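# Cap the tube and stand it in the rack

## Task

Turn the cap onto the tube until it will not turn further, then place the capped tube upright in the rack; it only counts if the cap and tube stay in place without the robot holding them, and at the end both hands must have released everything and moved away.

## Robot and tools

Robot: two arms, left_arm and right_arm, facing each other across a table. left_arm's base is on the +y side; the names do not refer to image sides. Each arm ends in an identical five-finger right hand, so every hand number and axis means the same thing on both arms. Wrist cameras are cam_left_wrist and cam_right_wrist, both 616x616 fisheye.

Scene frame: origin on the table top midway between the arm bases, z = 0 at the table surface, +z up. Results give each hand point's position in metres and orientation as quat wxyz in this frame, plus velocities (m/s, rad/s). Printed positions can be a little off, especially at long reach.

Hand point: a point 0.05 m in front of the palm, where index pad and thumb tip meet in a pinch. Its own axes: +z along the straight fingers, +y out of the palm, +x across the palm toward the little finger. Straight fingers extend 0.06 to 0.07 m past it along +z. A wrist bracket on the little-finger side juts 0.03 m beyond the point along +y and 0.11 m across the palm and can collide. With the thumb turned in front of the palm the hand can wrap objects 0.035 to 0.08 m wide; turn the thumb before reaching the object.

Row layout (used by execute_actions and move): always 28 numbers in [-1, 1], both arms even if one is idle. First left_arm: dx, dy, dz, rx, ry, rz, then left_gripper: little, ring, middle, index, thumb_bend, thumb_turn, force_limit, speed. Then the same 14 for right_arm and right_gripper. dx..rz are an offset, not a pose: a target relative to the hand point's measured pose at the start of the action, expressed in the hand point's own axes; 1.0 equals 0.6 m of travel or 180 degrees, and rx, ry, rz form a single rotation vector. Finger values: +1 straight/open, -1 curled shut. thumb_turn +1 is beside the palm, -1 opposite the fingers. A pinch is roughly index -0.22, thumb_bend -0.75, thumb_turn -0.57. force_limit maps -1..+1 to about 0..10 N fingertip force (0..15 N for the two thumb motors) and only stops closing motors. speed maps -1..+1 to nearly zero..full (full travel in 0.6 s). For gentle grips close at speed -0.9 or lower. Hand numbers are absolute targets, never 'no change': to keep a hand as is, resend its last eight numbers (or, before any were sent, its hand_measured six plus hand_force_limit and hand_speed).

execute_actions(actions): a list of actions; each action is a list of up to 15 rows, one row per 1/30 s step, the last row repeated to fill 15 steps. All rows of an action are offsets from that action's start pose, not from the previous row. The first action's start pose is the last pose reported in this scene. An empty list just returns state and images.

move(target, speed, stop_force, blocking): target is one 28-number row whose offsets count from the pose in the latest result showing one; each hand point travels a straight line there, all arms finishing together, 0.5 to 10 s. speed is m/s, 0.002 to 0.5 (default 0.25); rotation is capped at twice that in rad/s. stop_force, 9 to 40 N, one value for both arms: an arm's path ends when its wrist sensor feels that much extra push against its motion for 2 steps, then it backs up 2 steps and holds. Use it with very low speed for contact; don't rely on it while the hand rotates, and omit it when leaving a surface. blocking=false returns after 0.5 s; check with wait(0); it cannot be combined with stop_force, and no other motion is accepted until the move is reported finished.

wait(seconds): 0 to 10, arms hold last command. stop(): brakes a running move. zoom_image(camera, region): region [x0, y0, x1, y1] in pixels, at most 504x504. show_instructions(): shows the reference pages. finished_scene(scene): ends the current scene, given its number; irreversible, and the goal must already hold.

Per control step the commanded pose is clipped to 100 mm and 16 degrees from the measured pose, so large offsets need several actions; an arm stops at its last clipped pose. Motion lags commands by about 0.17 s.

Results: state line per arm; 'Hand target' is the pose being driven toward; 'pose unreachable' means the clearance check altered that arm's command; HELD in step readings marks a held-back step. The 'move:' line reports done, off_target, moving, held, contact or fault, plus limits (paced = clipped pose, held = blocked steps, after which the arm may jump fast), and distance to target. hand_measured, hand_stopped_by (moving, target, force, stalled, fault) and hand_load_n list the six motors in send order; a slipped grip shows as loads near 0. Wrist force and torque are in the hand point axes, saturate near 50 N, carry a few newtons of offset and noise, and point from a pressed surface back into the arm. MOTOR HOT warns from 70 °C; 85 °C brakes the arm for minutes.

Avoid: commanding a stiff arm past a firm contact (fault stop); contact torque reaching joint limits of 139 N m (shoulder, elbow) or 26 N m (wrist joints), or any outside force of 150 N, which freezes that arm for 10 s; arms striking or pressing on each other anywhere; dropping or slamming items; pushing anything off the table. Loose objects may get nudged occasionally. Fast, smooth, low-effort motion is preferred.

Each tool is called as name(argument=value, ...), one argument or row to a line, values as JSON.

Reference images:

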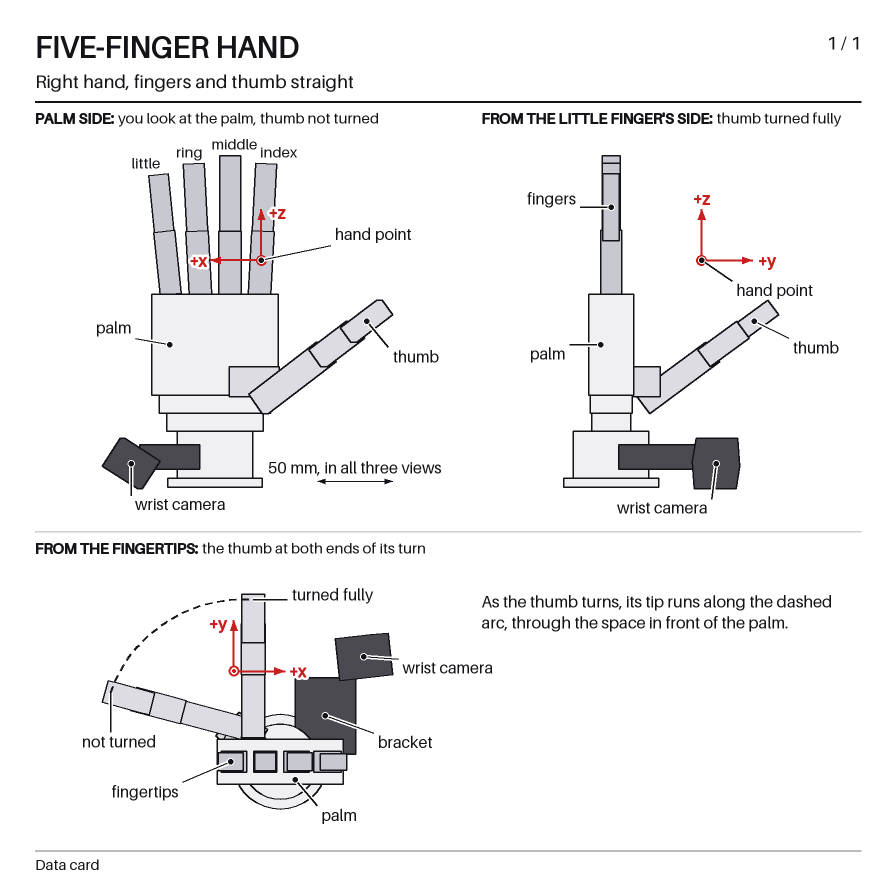

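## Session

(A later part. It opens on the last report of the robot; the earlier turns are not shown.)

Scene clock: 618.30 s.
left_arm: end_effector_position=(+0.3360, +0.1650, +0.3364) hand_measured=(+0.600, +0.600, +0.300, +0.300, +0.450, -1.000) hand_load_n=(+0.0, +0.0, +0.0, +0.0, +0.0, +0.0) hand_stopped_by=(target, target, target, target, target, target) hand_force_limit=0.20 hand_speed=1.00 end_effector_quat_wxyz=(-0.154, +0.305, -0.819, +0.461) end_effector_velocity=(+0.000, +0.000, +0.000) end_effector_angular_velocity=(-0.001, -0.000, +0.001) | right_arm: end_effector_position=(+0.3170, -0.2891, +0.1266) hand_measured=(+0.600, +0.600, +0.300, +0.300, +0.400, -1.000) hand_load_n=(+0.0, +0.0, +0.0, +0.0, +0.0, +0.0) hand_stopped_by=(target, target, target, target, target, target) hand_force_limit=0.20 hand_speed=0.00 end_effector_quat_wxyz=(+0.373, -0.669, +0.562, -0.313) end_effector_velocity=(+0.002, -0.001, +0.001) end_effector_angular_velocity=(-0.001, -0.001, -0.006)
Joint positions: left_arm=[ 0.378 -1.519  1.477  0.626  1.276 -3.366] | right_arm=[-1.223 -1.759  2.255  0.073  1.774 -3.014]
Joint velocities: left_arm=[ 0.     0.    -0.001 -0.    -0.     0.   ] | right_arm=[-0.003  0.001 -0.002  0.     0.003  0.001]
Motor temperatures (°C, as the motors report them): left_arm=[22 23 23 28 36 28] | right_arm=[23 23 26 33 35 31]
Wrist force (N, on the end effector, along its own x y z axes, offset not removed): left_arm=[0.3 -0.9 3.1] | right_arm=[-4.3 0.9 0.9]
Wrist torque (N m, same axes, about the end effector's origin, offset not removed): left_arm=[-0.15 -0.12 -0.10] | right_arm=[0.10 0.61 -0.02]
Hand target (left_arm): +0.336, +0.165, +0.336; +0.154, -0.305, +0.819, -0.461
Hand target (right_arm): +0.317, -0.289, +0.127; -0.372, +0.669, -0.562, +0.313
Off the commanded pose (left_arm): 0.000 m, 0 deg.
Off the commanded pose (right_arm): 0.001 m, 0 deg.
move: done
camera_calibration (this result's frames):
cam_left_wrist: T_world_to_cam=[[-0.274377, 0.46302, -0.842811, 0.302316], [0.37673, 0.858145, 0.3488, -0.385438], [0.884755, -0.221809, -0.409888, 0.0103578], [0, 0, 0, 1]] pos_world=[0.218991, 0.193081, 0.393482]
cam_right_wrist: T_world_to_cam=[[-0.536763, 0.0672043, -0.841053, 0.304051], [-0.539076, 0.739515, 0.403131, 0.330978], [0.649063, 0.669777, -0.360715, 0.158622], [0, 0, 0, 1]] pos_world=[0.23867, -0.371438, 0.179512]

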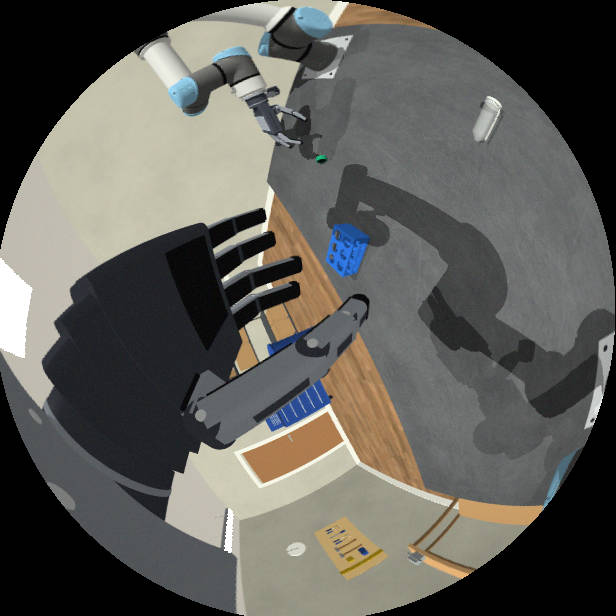

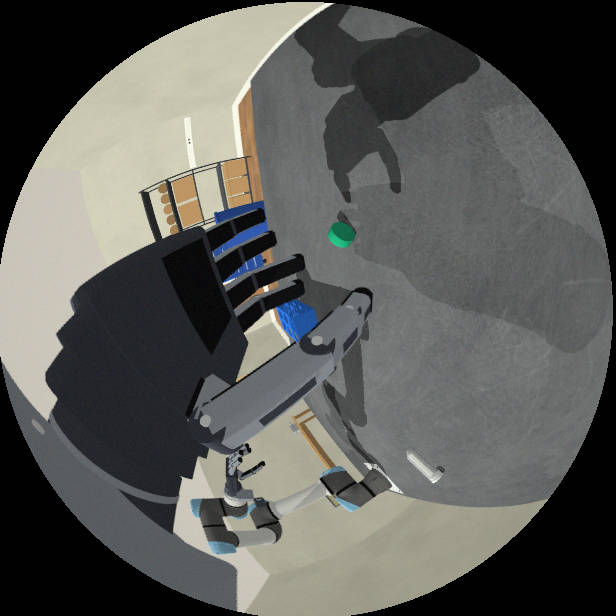

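move(
  target=[0,0,0,0,0,0,0.6,0.6,0.3,0.3,0.45,-1,0.2,1,-0.01,0.088,0.117,0,0,0,0.3,0.3,0.3,0.3,0.4,-1,0.2,0],
)

move(
  target=[0,0,0,0,0,0,0.6,0.6,0.3,0.3,0.45,-1,0.2,1,0.01,-0.035,0.057,0,0,0,0.3,0.3,0.3,0.3,0.4,-1,0.2,0],
  speed=0.04,
)

Scene clock: 627.93 s.
left_arm: end_effector_position=(+0.3360, +0.1650, +0.3364) hand_measured=(+0.600, +0.600, +0.300, +0.300, +0.450, -1.000) hand_load_n=(+0.0, +0.0, +0.0, +0.0, +0.0, +0.0) hand_stopped_by=(target, target, target, target, target, target) hand_force_limit=0.20 hand_speed=1.00 end_effector_quat_wxyz=(-0.154, +0.305, -0.819, +0.461) end_effector_velocity=(+0.000, +0.000, -0.000) end_effector_angular_velocity=(+0.000, +0.000, +0.001) | right_arm: end_effector_position=(+0.3472, -0.2778, +0.0450) hand_measured=(+0.300, +0.300, +0.300, +0.300, +0.400, -1.000) hand_load_n=(+0.0, +0.0, +0.0, +0.0, +0.0, +0.0) hand_stopped_by=(target, target, target, target, target, target) hand_force_limit=0.20 hand_speed=0.00 end_effector_quat_wxyz=(+0.373, -0.669, +0.562, -0.313) end_effector_velocity=(+0.001, +0.001, -0.001) end_effector_angular_velocity=(+0.000, -0.001, +0.002)
Joint positions: left_arm=[ 0.378 -1.519  1.477  0.626  1.276 -3.366] | right_arm=[-1.23  -1.531  2.308 -0.21   1.768 -3.018]
Joint velocities: left_arm=[ 0.001  0.     0.     0.    -0.    -0.   ] | right_arm=[ 0.001  0.005 -0.002 -0.004 -0.001 -0.   ]
Motor temperatures (°C, as the motors report them): left_arm=[22 23 23 28 36 28] | right_arm=[23 23 26 33 35 31]
Wrist force (N, on the end effector, along its own x y z axes, offset not removed): left_arm=[-0.1 -0.8 1.0] | right_arm=[-2.4 2.6 -0.3]
Wrist torque (N m, same axes, about the end effector's origin, offset not removed): left_arm=[0.24 -0.07 -0.15] | right_arm=[0.58 0.36 0.01]
Hand target (left_arm): +0.336, +0.165, +0.336; +0.154, -0.305, +0.819, -0.461
Hand target (right_arm): +0.347, -0.278, +0.045; -0.373, +0.669, -0.562, +0.313
Off the commanded pose (left_arm): 0.000 m, 0 deg.
Off the commanded pose (right_arm): 0.000 m, 0 deg.
move: done
camera_calibration (this result's frames):
cam_left_wrist: T_world_to_cam=[[-0.274376, 0.46302, -0.842811, 0.302316], [0.37673, 0.858145, 0.3488, -0.385439], [0.884755, -0.22181, -0.409888, 0.0103578], [0, 0, 0, 1]] pos_world=[0.21899, 0.193081, 0.393482]
cam_right_wrist: T_world_to_cam=[[-0.53678, 0.0672532, -0.841037, 0.250958], [-0.539002, 0.739559, 0.403149, 0.371814], [0.64911, 0.669723, -0.360731, 0.101933], [0, 0, 0, 1]] pos_world=[0.268952, -0.360123, 0.0979389]

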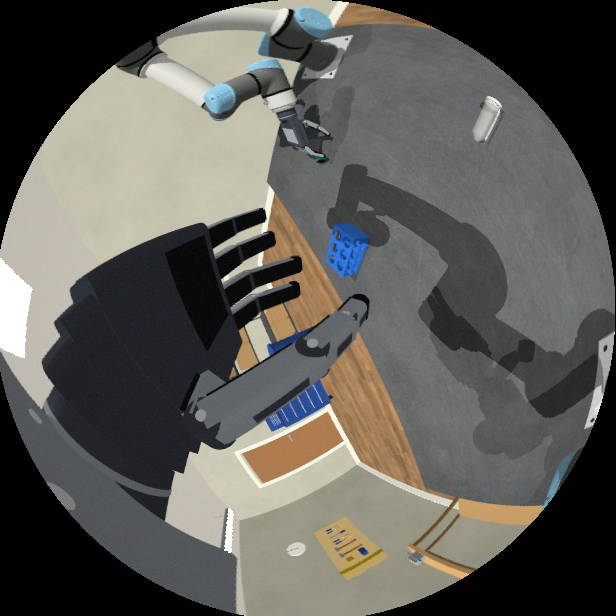

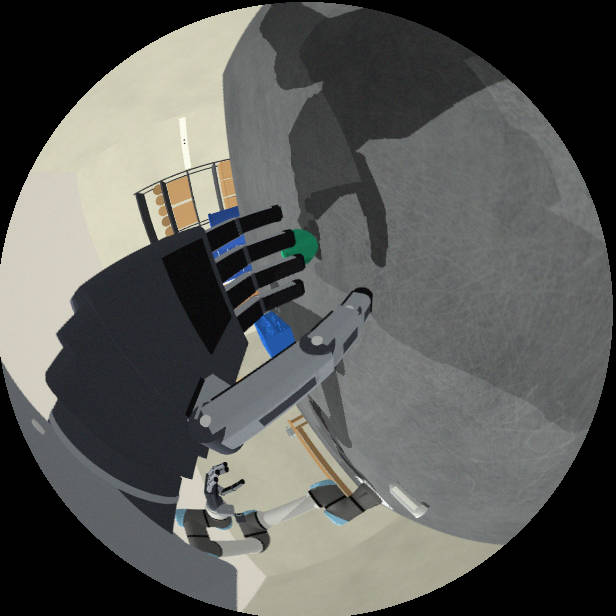

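Scene clock: 629.30 s.
left_arm: end_effector_position=(+0.3360, +0.1650, +0.3364) hand_measured=(+0.600, +0.600, +0.300, +0.300, +0.450, -1.000) hand_load_n=(+0.0, +0.0, +0.0, +0.0, +0.0, +0.0) hand_stopped_by=(target, target, target, target, target, target) hand_force_limit=0.20 hand_speed=1.00 end_effector_quat_wxyz=(-0.154, +0.305, -0.819, +0.461) end_effector_velocity=(+0.001, +0.001, -0.000) end_effector_angular_velocity=(+0.001, -0.000, +0.002) | right_arm: end_effector_position=(+0.3877, -0.2768, +0.0449) hand_measured=(+0.300, +0.300, +0.300, +0.300, +0.400, -1.000) hand_load_n=(+0.0, +0.0, +0.0, +0.0, +0.0, +0.0) hand_stopped_by=(target, target, target, target, target, target) hand_force_limit=0.20 hand_speed=0.00 end_effector_quat_wxyz=(+0.373, -0.669, +0.562, -0.313) end_effector_velocity=(+0.002, +0.000, -0.000) end_effector_angular_velocity=(+0.000, +0.000, -0.001)
Joint positions: left_arm=[ 0.378 -1.519  1.477  0.626  1.276 -3.366] | right_arm=[-1.285 -1.464  2.234 -0.208  1.722 -3.047]
Joint velocities: left_arm=[ 0.001 -0.     0.     0.    -0.001  0.   ] | right_arm=[-0.002  0.003 -0.003 -0.    -0.001 -0.   ]
Motor temperatures (°C, as the motors report them): left_arm=[22 23 23 28 36 28] | right_arm=[23 23 26 33 35 31]
Wrist force (N, on the end effector, along its own x y z axes, offset not removed): left_arm=[-2.0 4.2 -1.5] | right_arm=[-1.6 -0.1 2.0]
Wrist torque (N m, same axes, about the end effector's origin, offset not removed): left_arm=[0.83 0.06 0.01] | right_arm=[-0.17 0.20 -0.20]
Hand target (left_arm): +0.336, +0.165, +0.336; +0.154, -0.305, +0.819, -0.461
Hand target (right_arm): +0.388, -0.277, +0.045; -0.373, +0.669, -0.562, +0.313
Off the commanded pose (left_arm): 0.000 m, 0 deg.
Off the commanded pose (right_arm): 0.000 m, 0 deg.
move: done
camera_calibration (this result's frames):
cam_left_wrist: T_world_to_cam=[[-0.274376, 0.46302, -0.842811, 0.302316], [0.37673, 0.858145, 0.3488, -0.385438], [0.884755, -0.22181, -0.409888, 0.0103579], [0, 0, 0, 1]] pos_world=[0.21899, 0.193081, 0.393482]
cam_right_wrist: T_world_to_cam=[[-0.536736, 0.0672651, -0.841065, 0.272479], [-0.539023, 0.739554, 0.403131, 0.39293], [0.64913, 0.669728, -0.360688, 0.0749969], [0, 0, 0, 1]] pos_world=[0.309365, -0.359149, 0.0978212]

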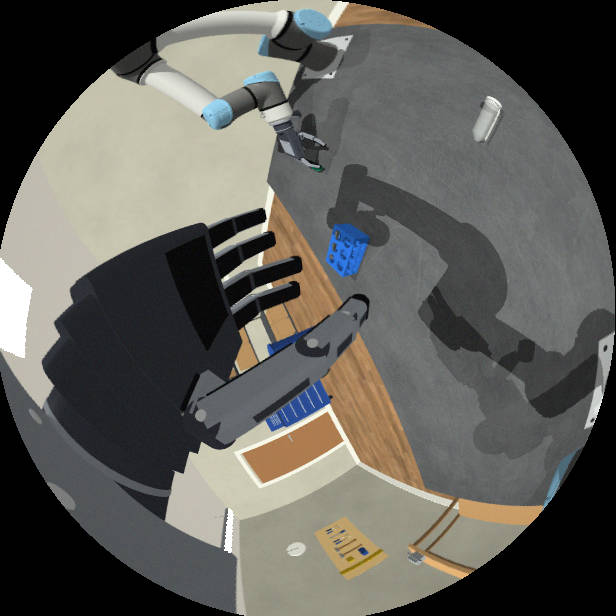

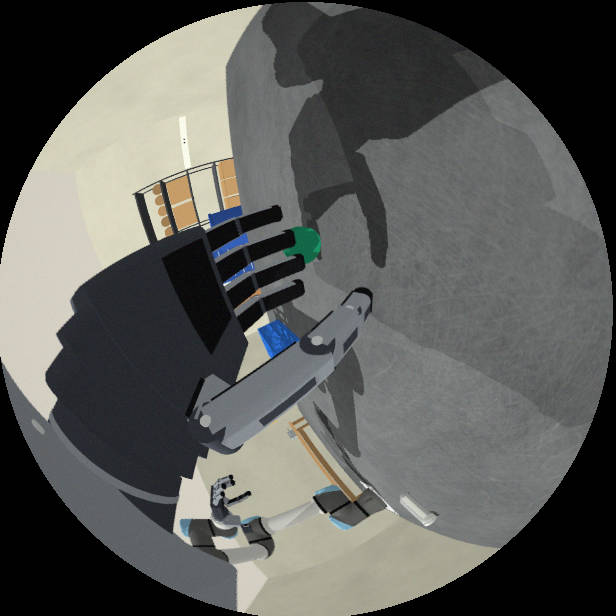

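move(
  target=[0,0,0,0,0,0,0.6,0.6,0.3,0.3,0.45,-1,0.2,1,0.028,-0.064,0.103,0,0,0,0.6,0.6,0.3,0.3,0.4,-1,0.2,0],
)

move(
  target=[0,0,0,0,0,0,0.6,0.6,0.3,0.3,0.45,-1,0.2,1,0,0.029,0.018,0,0,0,0.6,0.6,0.3,0.3,0.4,-1,0.2,0],
  speed=0.04,
)

move(
  target=[0,0,0,0,0,0,0.6,0.6,0.3,0.3,0.45,-1,0.2,1,0,0,0,0,0,0,0.6,0.6,-0.2,-0.2,0.22,-1,0.2,-0.7],
)

Scene clock: 644.33 s.
left_arm: end_effector_position=(+0.3360, +0.1650, +0.3364) hand_measured=(+0.600, +0.600, +0.300, +0.300, +0.450, -1.000) hand_load_n=(+0.0, +0.0, +0.0, +0.0, +0.0, +0.0) hand_stopped_by=(target, target, target, target, target, target) hand_force_limit=0.20 hand_speed=1.00 end_effector_quat_wxyz=(-0.154, +0.305, -0.819, +0.461) end_effector_velocity=(+0.001, +0.001, -0.000) end_effector_angular_velocity=(-0.000, +0.000, +0.002) | right_arm: end_effector_position=(+0.4620, -0.2809, +0.0451) hand_measured=(+0.600, +0.600, +0.300, +0.300, +0.400, -1.000) hand_load_n=(+0.0, +0.0, +0.0, +0.0, +0.0, +0.0) hand_stopped_by=(target, target, target, target, target, target) hand_force_limit=0.20 hand_speed=0.00 end_effector_quat_wxyz=(+0.373, -0.669, +0.562, -0.313) end_effector_velocity=(+0.002, +0.001, +0.000) end_effector_angular_velocity=(+0.002, +0.001, +0.000)
Joint positions: left_arm=[ 0.378 -1.519  1.477  0.626  1.276 -3.366] | right_arm=[-1.372 -1.346  2.086 -0.183  1.648 -3.094]
Joint velocities: left_arm=[ 0.002 -0.     0.001 -0.001  0.    -0.   ] | right_arm=[-0.001  0.004 -0.005  0.002 -0.002  0.001]
Motor temperatures (°C, as the motors report them): left_arm=[22 23 23 28 36 28] | right_arm=[23 23 26 33 35 31]
Wrist force (N, on the end effector, along its own x y z axes, offset not removed): left_arm=[0.6 2.8 2.1] | right_arm=[-3.9 -0.4 2.3]
Wrist torque (N m, same axes, about the end effector's origin, offset not removed): left_arm=[0.57 -0.16 0.06] | right_arm=[-0.19 0.56 -0.15]
Hand target (left_arm): +0.336, +0.165, +0.336; +0.154, -0.305, +0.819, -0.461
Hand target (right_arm): +0.462, -0.281, +0.045; -0.373, +0.669, -0.562, +0.313
Off the commanded pose (left_arm): 0.000 m, 0 deg.
Off the commanded pose (right_arm): 0.000 m, 0 deg.
move: done
camera_calibration (this result's frames):
cam_left_wrist: T_world_to_cam=[[-0.274377, 0.46302, -0.842811, 0.302316], [0.37673, 0.858145, 0.3488, -0.385438], [0.884755, -0.221809, -0.409888, 0.0103578], [0, 0, 0, 1]] pos_world=[0.218991, 0.193081, 0.393482]
cam_right_wrist: T_world_to_cam=[[-0.536637, 0.0672875, -0.841126, 0.312802], [-0.539072, 0.739542, 0.403088, 0.435983], [0.64917, 0.669739, -0.360593, 0.0294846], [0, 0, 0, 1]] pos_world=[0.383746, -0.363222, 0.0979982]

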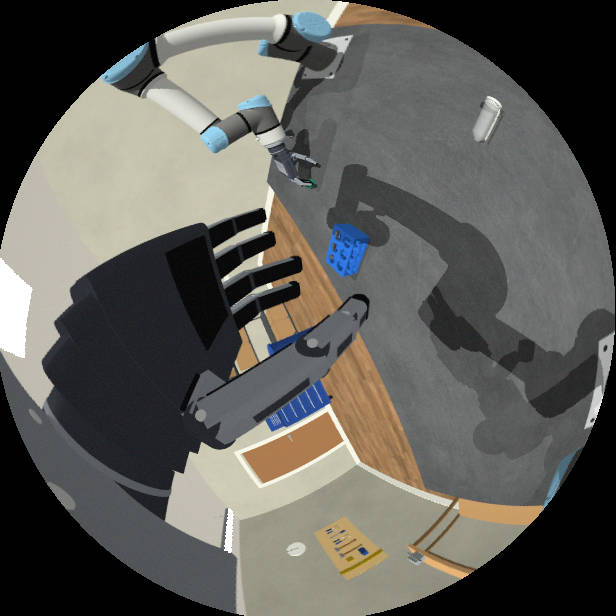

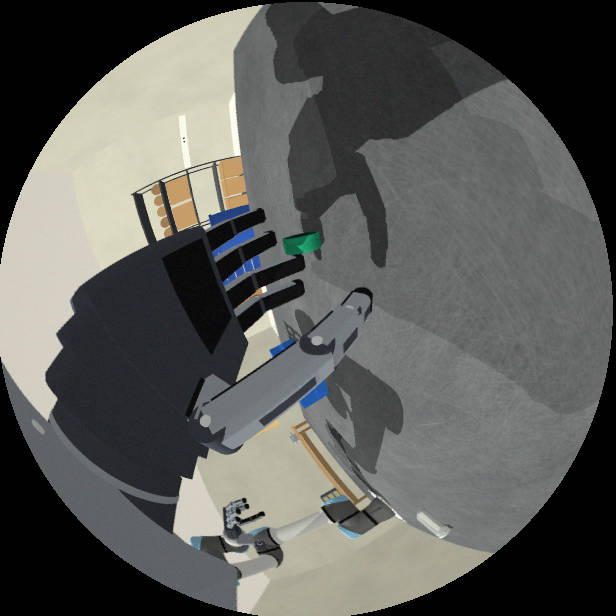

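Scene clock: 645.20 s.
left_arm: end_effector_position=(+0.3360, +0.1650, +0.3364) hand_measured=(+0.600, +0.600, +0.300, +0.300, +0.450, -1.000) hand_load_n=(+0.0, +0.0, +0.0, +0.0, +0.0, +0.0) hand_stopped_by=(target, target, target, target, target, target) hand_force_limit=0.20 hand_speed=1.00 end_effector_quat_wxyz=(-0.154, +0.305, -0.819, +0.461) end_effector_velocity=(-0.001, -0.001, -0.000) end_effector_angular_velocity=(+0.000, +0.001, -0.003) | right_arm: end_effector_position=(+0.4621, -0.2809, +0.0248) hand_measured=(+0.600, +0.600, +0.300, +0.300, +0.400, -1.000) hand_load_n=(+0.0, +0.0, +0.0, +0.0, +0.0, +0.0) hand_stopped_by=(target, target, target, target, target, target) hand_force_limit=0.20 hand_speed=0.00 end_effector_quat_wxyz=(+0.373, -0.669, +0.562, -0.313) end_effector_velocity=(+0.000, +0.000, -0.001) end_effector_angular_velocity=(+0.001, -0.000, -0.001)
Joint positions: left_arm=[ 0.378 -1.519  1.477  0.626  1.276 -3.366] | right_arm=[-1.372 -1.308  2.105 -0.241  1.648 -3.094]
Joint velocities: left_arm=[-0.002  0.     0.     0.     0.001  0.   ] | right_arm=[ 0.     0.003  0.001 -0.005  0.     0.001]
Motor temperatures (°C, as the motors report them): left_arm=[22 23 23 28 36 28] | right_arm=[23 23 26 33 35 31]
Wrist force (N, on the end effector, along its own x y z axes, offset not removed): left_arm=[-0.5 2.7 -0.3] | right_arm=[-2.9 0.6 -1.5]
Wrist torque (N m, same axes, about the end effector's origin, offset not removed): left_arm=[0.40 -0.01 0.16] | right_arm=[0.02 0.41 0.09]
Hand target (left_arm): +0.336, +0.165, +0.336; +0.154, -0.305, +0.819, -0.461
Hand target (right_arm): +0.462, -0.281, +0.025; -0.373, +0.669, -0.562, +0.313
Off the commanded pose (left_arm): 0.000 m, 0 deg.
Off the commanded pose (right_arm): 0.000 m, 0 deg.
move: done
camera_calibration (this result's frames):
cam_left_wrist: T_world_to_cam=[[-0.274377, 0.46302, -0.842811, 0.302316], [0.37673, 0.858145, 0.3488, -0.385439], [0.884755, -0.22181, -0.409888, 0.0103578], [0, 0, 0, 1]] pos_world=[0.21899, 0.193081, 0.393482]
cam_right_wrist: T_world_to_cam=[[-0.536653, 0.0672821, -0.841117, 0.295741], [-0.539068, 0.73954, 0.403095, 0.44418], [0.649161, 0.669741, -0.360607, 0.0221564], [0, 0, 0, 1]] pos_world=[0.38377, -0.363226, 0.0776953]

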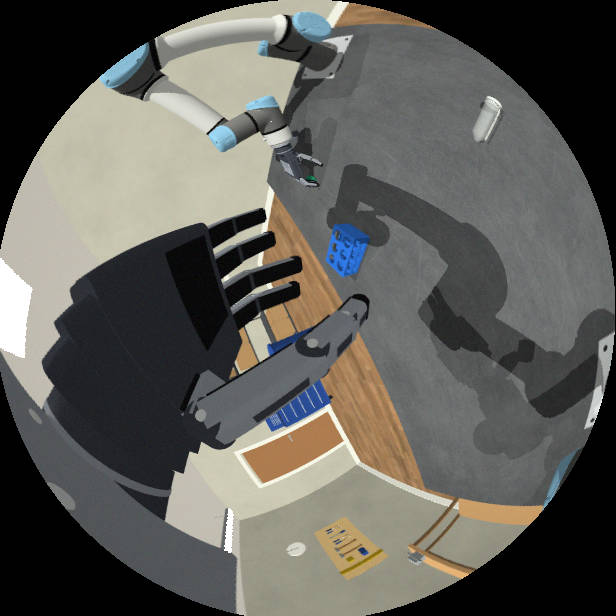

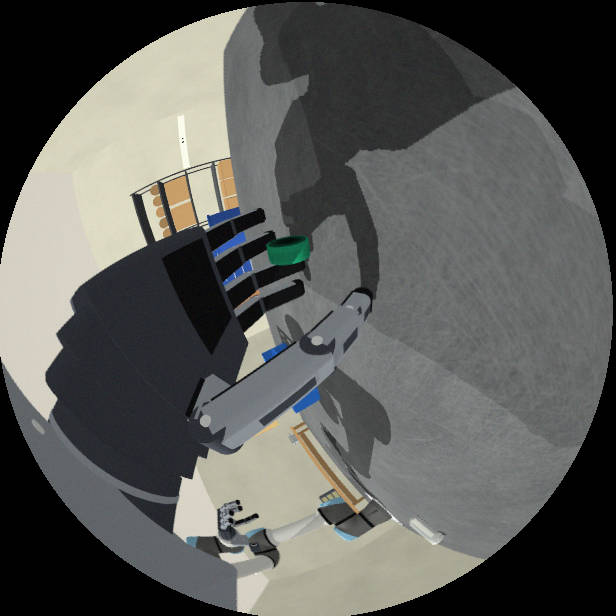

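Scene clock: 646.47 s.
left_arm: end_effector_position=(+0.3360, +0.1650, +0.3364) hand_measured=(+0.600, +0.600, +0.300, +0.300, +0.450, -1.000) hand_load_n=(+0.0, +0.0, +0.0, +0.0, +0.0, +0.0) hand_stopped_by=(target, target, target, target, target, target) hand_force_limit=0.20 hand_speed=1.00 end_effector_quat_wxyz=(-0.154, +0.305, -0.819, +0.461) end_effector_velocity=(+0.000, +0.001, -0.001) end_effector_angular_velocity=(+0.002, +0.001, +0.002) | right_arm: end_effector_position=(+0.4621, -0.2809, +0.0247) hand_measured=(+0.600, +0.600, -0.200, -0.200, +0.220, -1.000) hand_load_n=(+0.0, +0.0, +0.0, +0.0, +0.0, +0.0) hand_stopped_by=(target, target, target, target, target, target) hand_force_limit=0.20 hand_speed=-0.70 end_effector_quat_wxyz=(+0.373, -0.669, +0.562, -0.313) end_effector_velocity=(+0.000, -0.000, +0.000) end_effector_angular_velocity=(-0.002, +0.000, +0.000)
Joint positions: left_arm=[ 0.378 -1.519  1.477  0.626  1.276 -3.366] | right_arm=[-1.372 -1.308  2.105 -0.241  1.648 -3.094]
Joint velocities: left_arm=[ 0.001 -0.     0.001  0.002 -0.001 -0.   ] | right_arm=[-0.    -0.    -0.001  0.001  0.001 -0.002]
Motor temperatures (°C, as the motors report them): left_arm=[22 23 23 28 36 28] | right_arm=[23 23 26 33 35 31]
Wrist force (N, on the end effector, along its own x y z axes, offset not removed): left_arm=[1.9 2.9 -1.8] | right_arm=[-1.9 1.4 1.6]
Wrist torque (N m, same axes, about the end effector's origin, offset not removed): left_arm=[0.72 -0.39 0.29] | right_arm=[0.08 0.11 0.09]
Hand target (left_arm): +0.336, +0.165, +0.336; +0.154, -0.305, +0.819, -0.461
Hand target (right_arm): +0.462, -0.281, +0.025; -0.373, +0.669, -0.562, +0.313
Off the commanded pose (left_arm): 0.000 m, 0 deg.
Off the commanded pose (right_arm): 0.000 m, 0 deg.
move: done
camera_calibration (this result's frames):
cam_left_wrist: T_world_to_cam=[[-0.274377, 0.46302, -0.842811, 0.302316], [0.37673, 0.858145, 0.3488, -0.385438], [0.884755, -0.221809, -0.409888, 0.0103577], [0, 0, 0, 1]] pos_world=[0.218991, 0.193081, 0.393482]
cam_right_wrist: T_world_to_cam=[[-0.536719, 0.0672639, -0.841075, 0.295724], [-0.539036, 0.739549, 0.403122, 0.44418], [0.649132, 0.669733, -0.360673, 0.0221628], [0, 0, 0, 1]] pos_world=[0.383763, -0.363228, 0.0776608]

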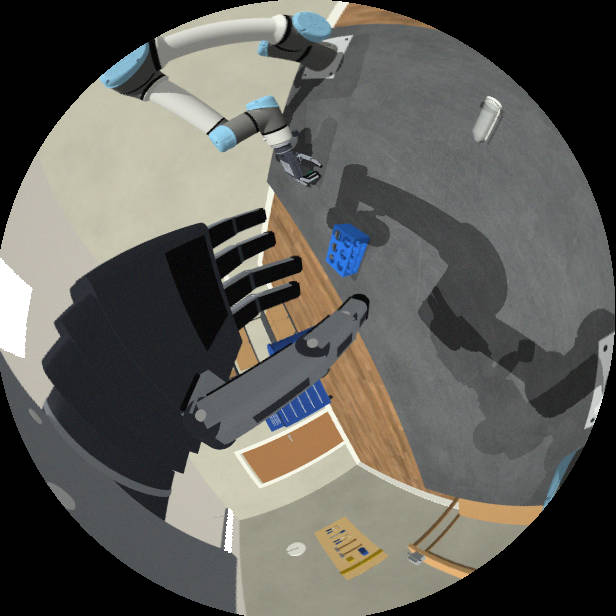

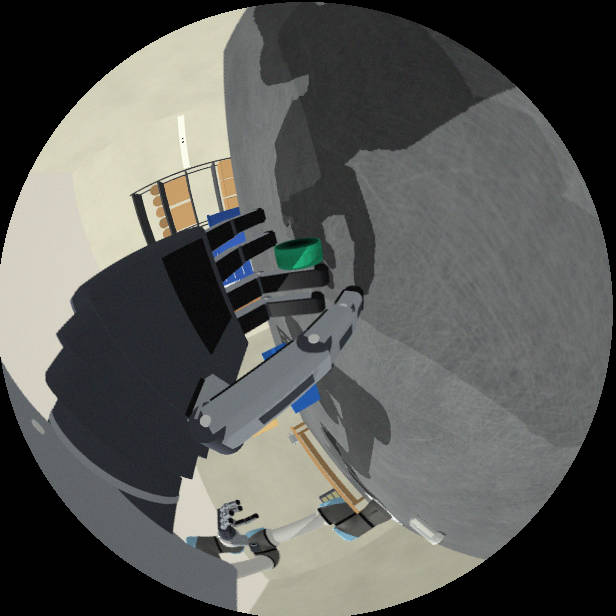

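move(
  target=[0,0,0,0,0,0,0.6,0.6,0.3,0.3,0.45,-1,0.2,1,-0.005,-0.06,-0.037,0,0,0,0.9,0.9,-0.2,-0.2,0.22,-1,0.2,0],
  speed=0.08,
)

move(
  target=[0,0,0,0,0,0,0.6,0.6,0.3,0.3,0.45,-1,0.2,1,0.026,0.008,0.005,0,0,0,0.9,0.9,0.12,0.12,0.22,-1,0.2,1],
  speed=0.05,
)

zoom_image(
  camera="cam_right_wrist",
  region=[240,180,420,360],
)

Scene clock: 662.40 s.
left_arm: end_effector_position=(+0.3360, +0.1650, +0.3364) hand_measured=(+0.600, +0.600, +0.300, +0.300, +0.450, -1.000) hand_load_n=(+0.0, +0.0, +0.0, +0.0, +0.0, +0.0) hand_stopped_by=(target, target, target, target, target, target) hand_force_limit=0.20 hand_speed=1.00 end_effector_quat_wxyz=(-0.154, +0.305, -0.819, +0.461) end_effector_velocity=(-0.000, -0.000, +0.000) end_effector_angular_velocity=(-0.000, +0.000, -0.001) | right_arm: end_effector_position=(+0.4616, -0.2780, +0.0668) hand_measured=(+0.900, +0.900, -0.200, -0.200, +0.220, -1.000) hand_load_n=(+0.0, +0.0, +0.0, +0.0, +0.0, +0.0) hand_stopped_by=(target, target, target, target, target, target) hand_force_limit=0.20 hand_speed=0.00 end_effector_quat_wxyz=(+0.373, -0.669, +0.562, -0.313) end_effector_velocity=(+0.001, +0.000, +0.003) end_effector_angular_velocity=(+0.000, -0.001, +0.000)
Joint positions: left_arm=[ 0.378 -1.519  1.477  0.626  1.276 -3.366] | right_arm=[-1.363 -1.381  2.057 -0.12   1.655 -3.089]
Joint velocities: left_arm=[-0.     0.    -0.    -0.     0.001  0.   ] | right_arm=[ 0.    -0.003 -0.004  0.006 -0.    -0.   ]
Motor temperatures (°C, as the motors report them): left_arm=[22 23 23 28 36 28] | right_arm=[23 23 26 33 35 31]
Wrist force (N, on the end effector, along its own x y z axes, offset not removed): left_arm=[-3.7 1.2 0.0] | right_arm=[-0.8 -0.2 3.1]
Wrist torque (N m, same axes, about the end effector's origin, offset not removed): left_arm=[0.38 0.45 -0.02] | right_arm=[-0.11 0.14 0.19]
Hand target (left_arm): +0.336, +0.165, +0.336; +0.154, -0.305, +0.819, -0.461
Hand target (right_arm): +0.462, -0.278, +0.067; -0.373, +0.669, -0.562, +0.313
Off the commanded pose (left_arm): 0.000 m, 0 deg.
Off the commanded pose (right_arm): 0.000 m, 0 deg.
move: done
camera_calibration (this result's frames):
cam_left_wrist: T_world_to_cam=[[-0.274377, 0.46302, -0.842811, 0.302316], [0.37673, 0.858145, 0.3488, -0.385438], [0.884755, -0.22181, -0.409888, 0.0103579], [0, 0, 0, 1]] pos_world=[0.21899, 0.193081, 0.393482]
cam_right_wrist: T_world_to_cam=[[-0.536696, 0.0672729, -0.84109, 0.33066], [-0.539048, 0.739544, 0.403116, 0.424837], [0.649141, 0.669738, -0.360647, 0.0356316], [0, 0, 0, 1]] pos_world=[0.383341, -0.360294, 0.119706]

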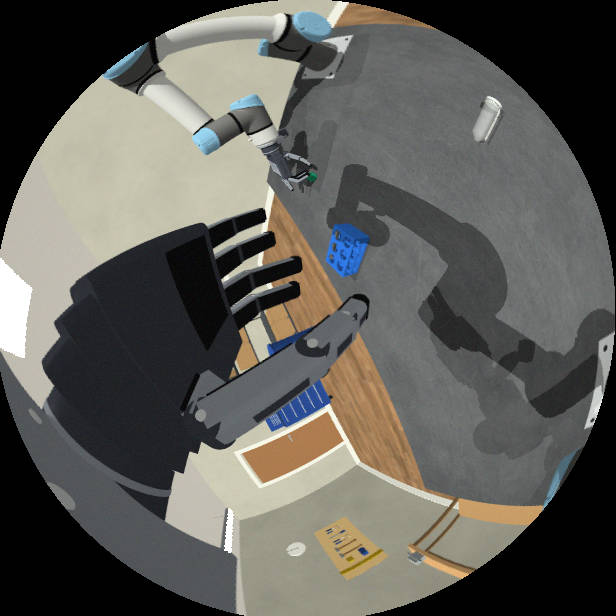

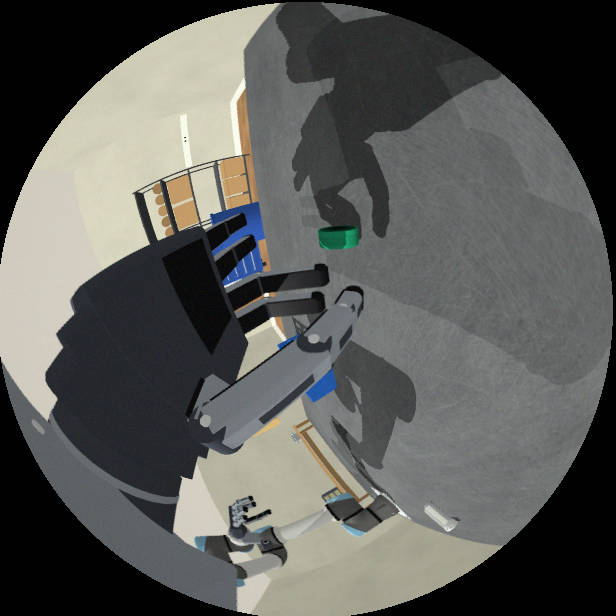

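Scene clock: 663.20 s.
left_arm: end_effector_position=(+0.3360, +0.1650, +0.3364) hand_measured=(+0.600, +0.600, +0.300, +0.300, +0.450, -1.000) hand_load_n=(+0.0, +0.0, +0.0, +0.0, +0.0, +0.0) hand_stopped_by=(target, target, target, target, target, target) hand_force_limit=0.20 hand_speed=1.00 end_effector_quat_wxyz=(-0.154, +0.305, -0.819, +0.461) end_effector_velocity=(+0.001, +0.001, +0.000) end_effector_angular_velocity=(-0.000, +0.001, +0.001) | right_arm: end_effector_position=(+0.4643, -0.2931, +0.0612) hand_measured=(+0.900, +0.900, +0.120, +0.120, +0.220, -1.000) hand_load_n=(+0.0, +0.0, +0.0, +0.0, +0.0, +0.0) hand_stopped_by=(target, target, target, target, target, target) hand_force_limit=0.20 hand_speed=1.00 end_effector_quat_wxyz=(+0.373, -0.669, +0.562, -0.313) end_effector_velocity=(+0.001, -0.002, -0.001) end_effector_angular_velocity=(+0.001, -0.001, -0.001)
Joint positions: left_arm=[ 0.378 -1.519  1.477  0.626  1.276 -3.366] | right_arm=[-1.41  -1.387  2.083 -0.141  1.616 -3.114]
Joint velocities: left_arm=[ 0.002 -0.    -0.     0.     0.001  0.   ] | right_arm=[-0.006 -0.     0.003 -0.003 -0.005 -0.002]
Motor temperatures (°C, as the motors report them): left_arm=[22 23 23 28 36 28] | right_arm=[23 23 26 33 35 31]
Wrist force (N, on the end effector, along its own x y z axes, offset not removed): left_arm=[-1.8 2.6 0.3] | right_arm=[-0.8 2.1 1.6]
Wrist torque (N m, same axes, about the end effector's origin, offset not removed): left_arm=[0.50 0.01 -0.01] | right_arm=[0.14 0.13 0.02]
Hand target (left_arm): +0.336, +0.165, +0.336; +0.154, -0.305, +0.819, -0.461
Hand target (right_arm): +0.464, -0.293, +0.061; -0.373, +0.669, -0.562, +0.313
Off the commanded pose (left_arm): 0.000 m, 0 deg.
Off the commanded pose (right_arm): 0.000 m, 0 deg.
move: done
camera_calibration (this result's frames):
cam_left_wrist: T_world_to_cam=[[-0.274376, 0.46302, -0.842811, 0.302316], [0.37673, 0.858145, 0.3488, -0.385438], [0.884755, -0.221809, -0.409888, 0.0103577], [0, 0, 0, 1]] pos_world=[0.218991, 0.193081, 0.393482]
cam_right_wrist: T_world_to_cam=[[-0.536672, 0.067276, -0.841105, 0.328385], [-0.539039, 0.739564, 0.403091, 0.439749], [0.649169, 0.669716, -0.360639, 0.0420286], [0, 0, 0, 1]] pos_world=[0.385993, -0.375462, 0.114104]

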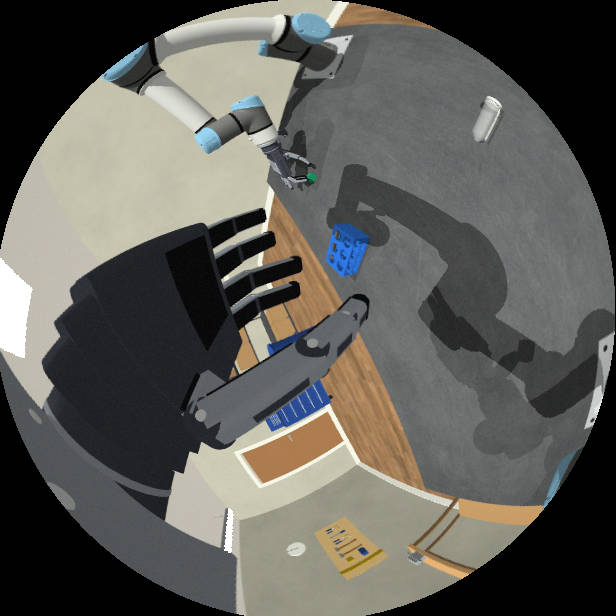

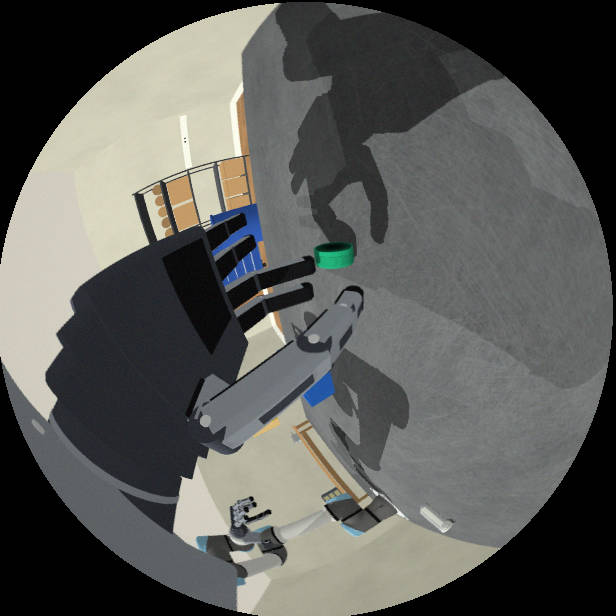

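Region (240, 180, 420, 360) of cam_right_wrist's 616x616 image, scaled by 2.800, with more detail than that image has.

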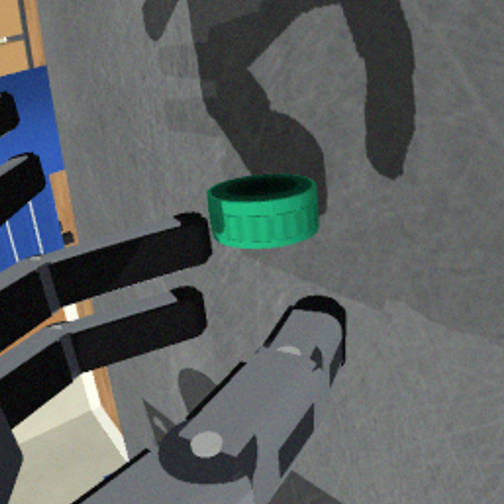

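Press down then drag.

move(
  target=[0,0,0,0,0,0,0.6,0.6,0.3,0.3,0.45,-1,0.2,1,0.004,0.017,0.006,0,0,0,0.9,0.9,0.12,0.12,0.22,-1,0.2,1],
  speed=0.01,
  stop_force=9,
)

move(
  target=[0,0,0,0,0,0,0.6,0.6,0.3,0.3,0.45,-1,0.2,1,0.04,0,0,0,0,0,0.9,0.9,0.12,0.12,0.22,-1,0.2,1],
  speed=0.03,
)

zoom_image(
  camera="cam_right_wrist",
  region=[240,180,420,360],
)

Scene clock: 670.87 s.
left_arm: end_effector_position=(+0.3360, +0.1650, +0.3364) hand_measured=(+0.600, +0.600, +0.300, +0.300, +0.450, -1.000) hand_load_n=(+0.0, +0.0, +0.0, +0.0, +0.0, +0.0) hand_stopped_by=(target, target, target, target, target, target) hand_force_limit=0.20 hand_speed=1.00 end_effector_quat_wxyz=(-0.154, +0.305, -0.819, +0.461) end_effector_velocity=(-0.000, -0.000, +0.000) end_effector_angular_velocity=(-0.001, -0.001, +0.000) | right_arm: end_effector_position=(+0.4633, -0.2949, +0.0549) hand_measured=(+0.900, +0.900, +0.120, +0.120, +0.220, -1.000) hand_load_n=(+0.0, +0.0, -1.0, +0.0, +0.0, +0.0) hand_stopped_by=(target, target, target, target, target, target) hand_force_limit=0.20 hand_speed=1.00 end_effector_quat_wxyz=(+0.373, -0.669, +0.562, -0.313) end_effector_velocity=(+0.000, -0.001, +0.002) end_effector_angular_velocity=(-0.002, +0.003, -0.003)
Joint positions: left_arm=[ 0.378 -1.519  1.477  0.626  1.276 -3.366] | right_arm=[-1.414 -1.38   2.096 -0.16   1.612 -3.116]
Joint velocities: left_arm=[-0.001  0.    -0.001 -0.    -0.001 -0.   ] | right_arm=[ 0.    -0.003 -0.005  0.011  0.003  0.   ]
Motor temperatures (°C, as the motors report them): left_arm=[22 23 23 28 36 28] | right_arm=[23 23 26 33 35 31]
Wrist force (N, on the end effector, along its own x y z axes, offset not removed): left_arm=[-1.7 0.1 -0.5] | right_arm=[-6.7 -20.9 -10.7]
Wrist torque (N m, same axes, about the end effector's origin, offset not removed): left_arm=[0.22 0.20 -0.22] | right_arm=[0.04 0.90 -0.48]
Hand target (left_arm): +0.336, +0.165, +0.336; +0.154, -0.305, +0.819, -0.461
Hand target (right_arm): +0.463, -0.295, +0.055; -0.373, +0.669, -0.562, +0.313
Off the commanded pose (left_arm): 0.000 m, 0 deg.
Off the commanded pose (right_arm): 0.004 m, 0 deg.
move: contact (right_arm)
camera_calibration (this result's frames):
cam_left_wrist: T_world_to_cam=[[-0.274377, 0.46302, -0.842811, 0.302316], [0.37673, 0.858145, 0.3488, -0.385438], [0.884755, -0.22181, -0.409888, 0.0103578], [0, 0, 0, 1]] pos_world=[0.218991, 0.193081, 0.393482]
cam_right_wrist: T_world_to_cam=[[-0.536624, 0.0673041, -0.841133, 0.322661], [-0.539017, 0.739597, 0.40306, 0.443105], [0.649227, 0.669677, -0.360607, 0.0415493], [0, 0, 0, 1]] pos_world=[0.385014, -0.37726, 0.107786]

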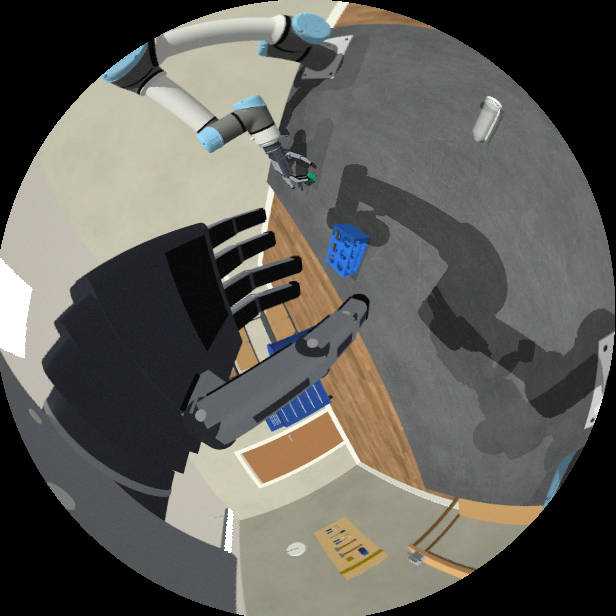

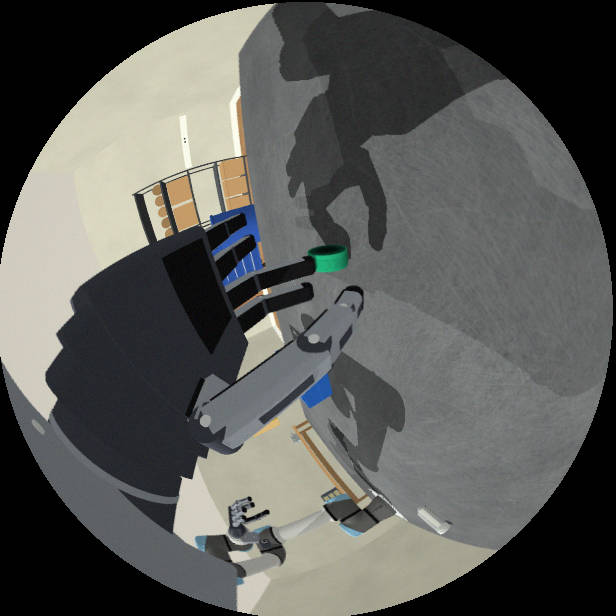

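Scene clock: 672.00 s.
left_arm: end_effector_position=(+0.3360, +0.1650, +0.3364) hand_measured=(+0.600, +0.600, +0.300, +0.300, +0.450, -1.000) hand_load_n=(+0.0, +0.0, +0.0, +0.0, +0.0, +0.0) hand_stopped_by=(target, target, target, target, target, target) hand_force_limit=0.20 hand_speed=1.00 end_effector_quat_wxyz=(-0.154, +0.305, -0.819, +0.461) end_effector_velocity=(+0.000, +0.001, -0.000) end_effector_angular_velocity=(+0.001, -0.000, +0.001) | right_arm: end_effector_position=(+0.4674, -0.3184, +0.0548) hand_measured=(+0.900, +0.900, +0.120, +0.120, +0.220, -1.000) hand_load_n=(+0.0, +0.0, +0.0, +0.0, +0.0, +0.0) hand_stopped_by=(target, target, target, target, target, target) hand_force_limit=0.20 hand_speed=1.00 end_effector_quat_wxyz=(+0.373, -0.669, +0.562, -0.313) end_effector_velocity=(+0.001, -0.001, +0.001) end_effector_angular_velocity=(+0.000, -0.004, +0.001)
Joint positions: left_arm=[ 0.378 -1.519  1.477  0.626  1.276 -3.366] | right_arm=[-1.489 -1.402  2.123 -0.166  1.549 -3.156]
Joint velocities: left_arm=[ 0.     0.     0.     0.001 -0.001 -0.   ] | right_arm=[-0.005 -0.002  0.001 -0.002 -0.005 -0.004]
Motor temperatures (°C, as the motors report them): left_arm=[22 23 23 28 36 28] | right_arm=[23 23 26 33 35 31]
Wrist force (N, on the end effector, along its own x y z axes, offset not removed): left_arm=[-0.5 -2.9 1.0] | right_arm=[-0.1 -0.2 3.2]
Wrist torque (N m, same axes, about the end effector's origin, offset not removed): left_arm=[-0.38 -0.06 -0.16] | right_arm=[-0.08 -0.01 0.08]
Hand target (left_arm): +0.336, +0.165, +0.336; +0.154, -0.305, +0.819, -0.461
Hand target (right_arm): +0.467, -0.319, +0.055; -0.373, +0.669, -0.562, +0.313
Off the commanded pose (left_arm): 0.000 m, 0 deg.
Off the commanded pose (right_arm): 0.000 m, 0 deg.
move: done
camera_calibration (this result's frames):
cam_left_wrist: T_world_to_cam=[[-0.274376, 0.46302, -0.842811, 0.302316], [0.37673, 0.858145, 0.3488, -0.385438], [0.884755, -0.22181, -0.409888, 0.0103577], [0, 0, 0, 1]] pos_world=[0.21899, 0.193081, 0.393482]
cam_right_wrist: T_world_to_cam=[[-0.53662, 0.0673153, -0.841135, 0.326397], [-0.538984, 0.739628, 0.403048, 0.462653], [0.649258, 0.669641, -0.360617, 0.0545764], [0, 0, 0, 1]] pos_world=[0.389079, -0.400709, 0.107754]

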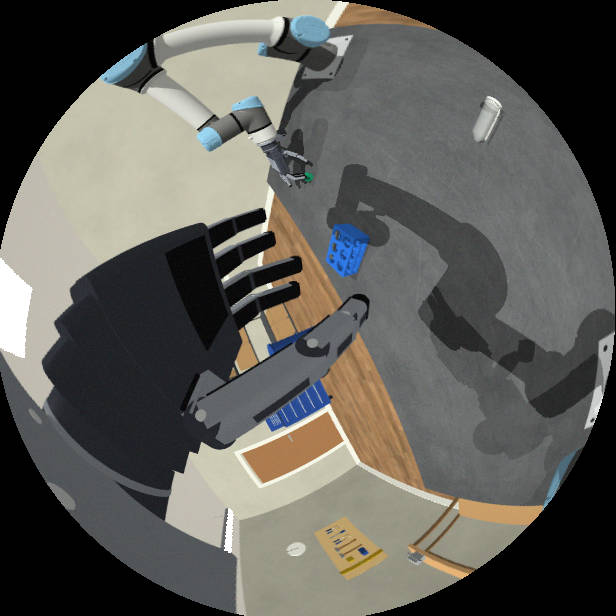

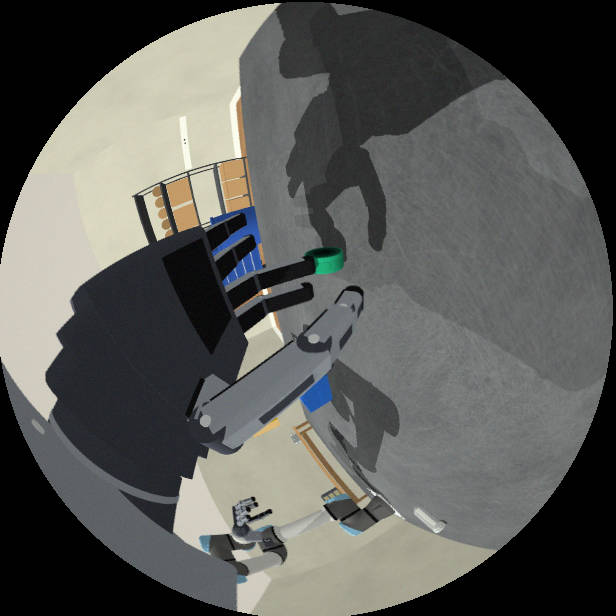

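Region (240, 180, 420, 360) of cam_right_wrist's 616x616 image, scaled by 2.800, with more detail than that image has.

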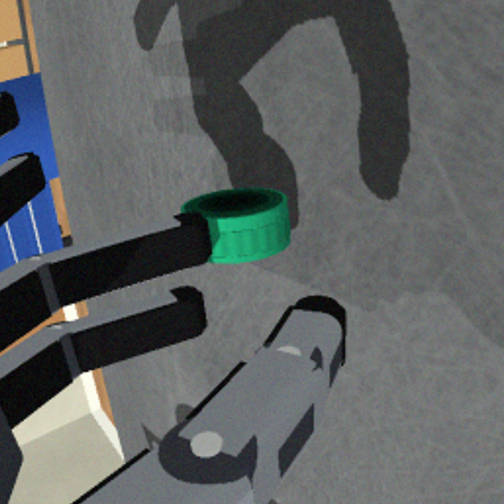

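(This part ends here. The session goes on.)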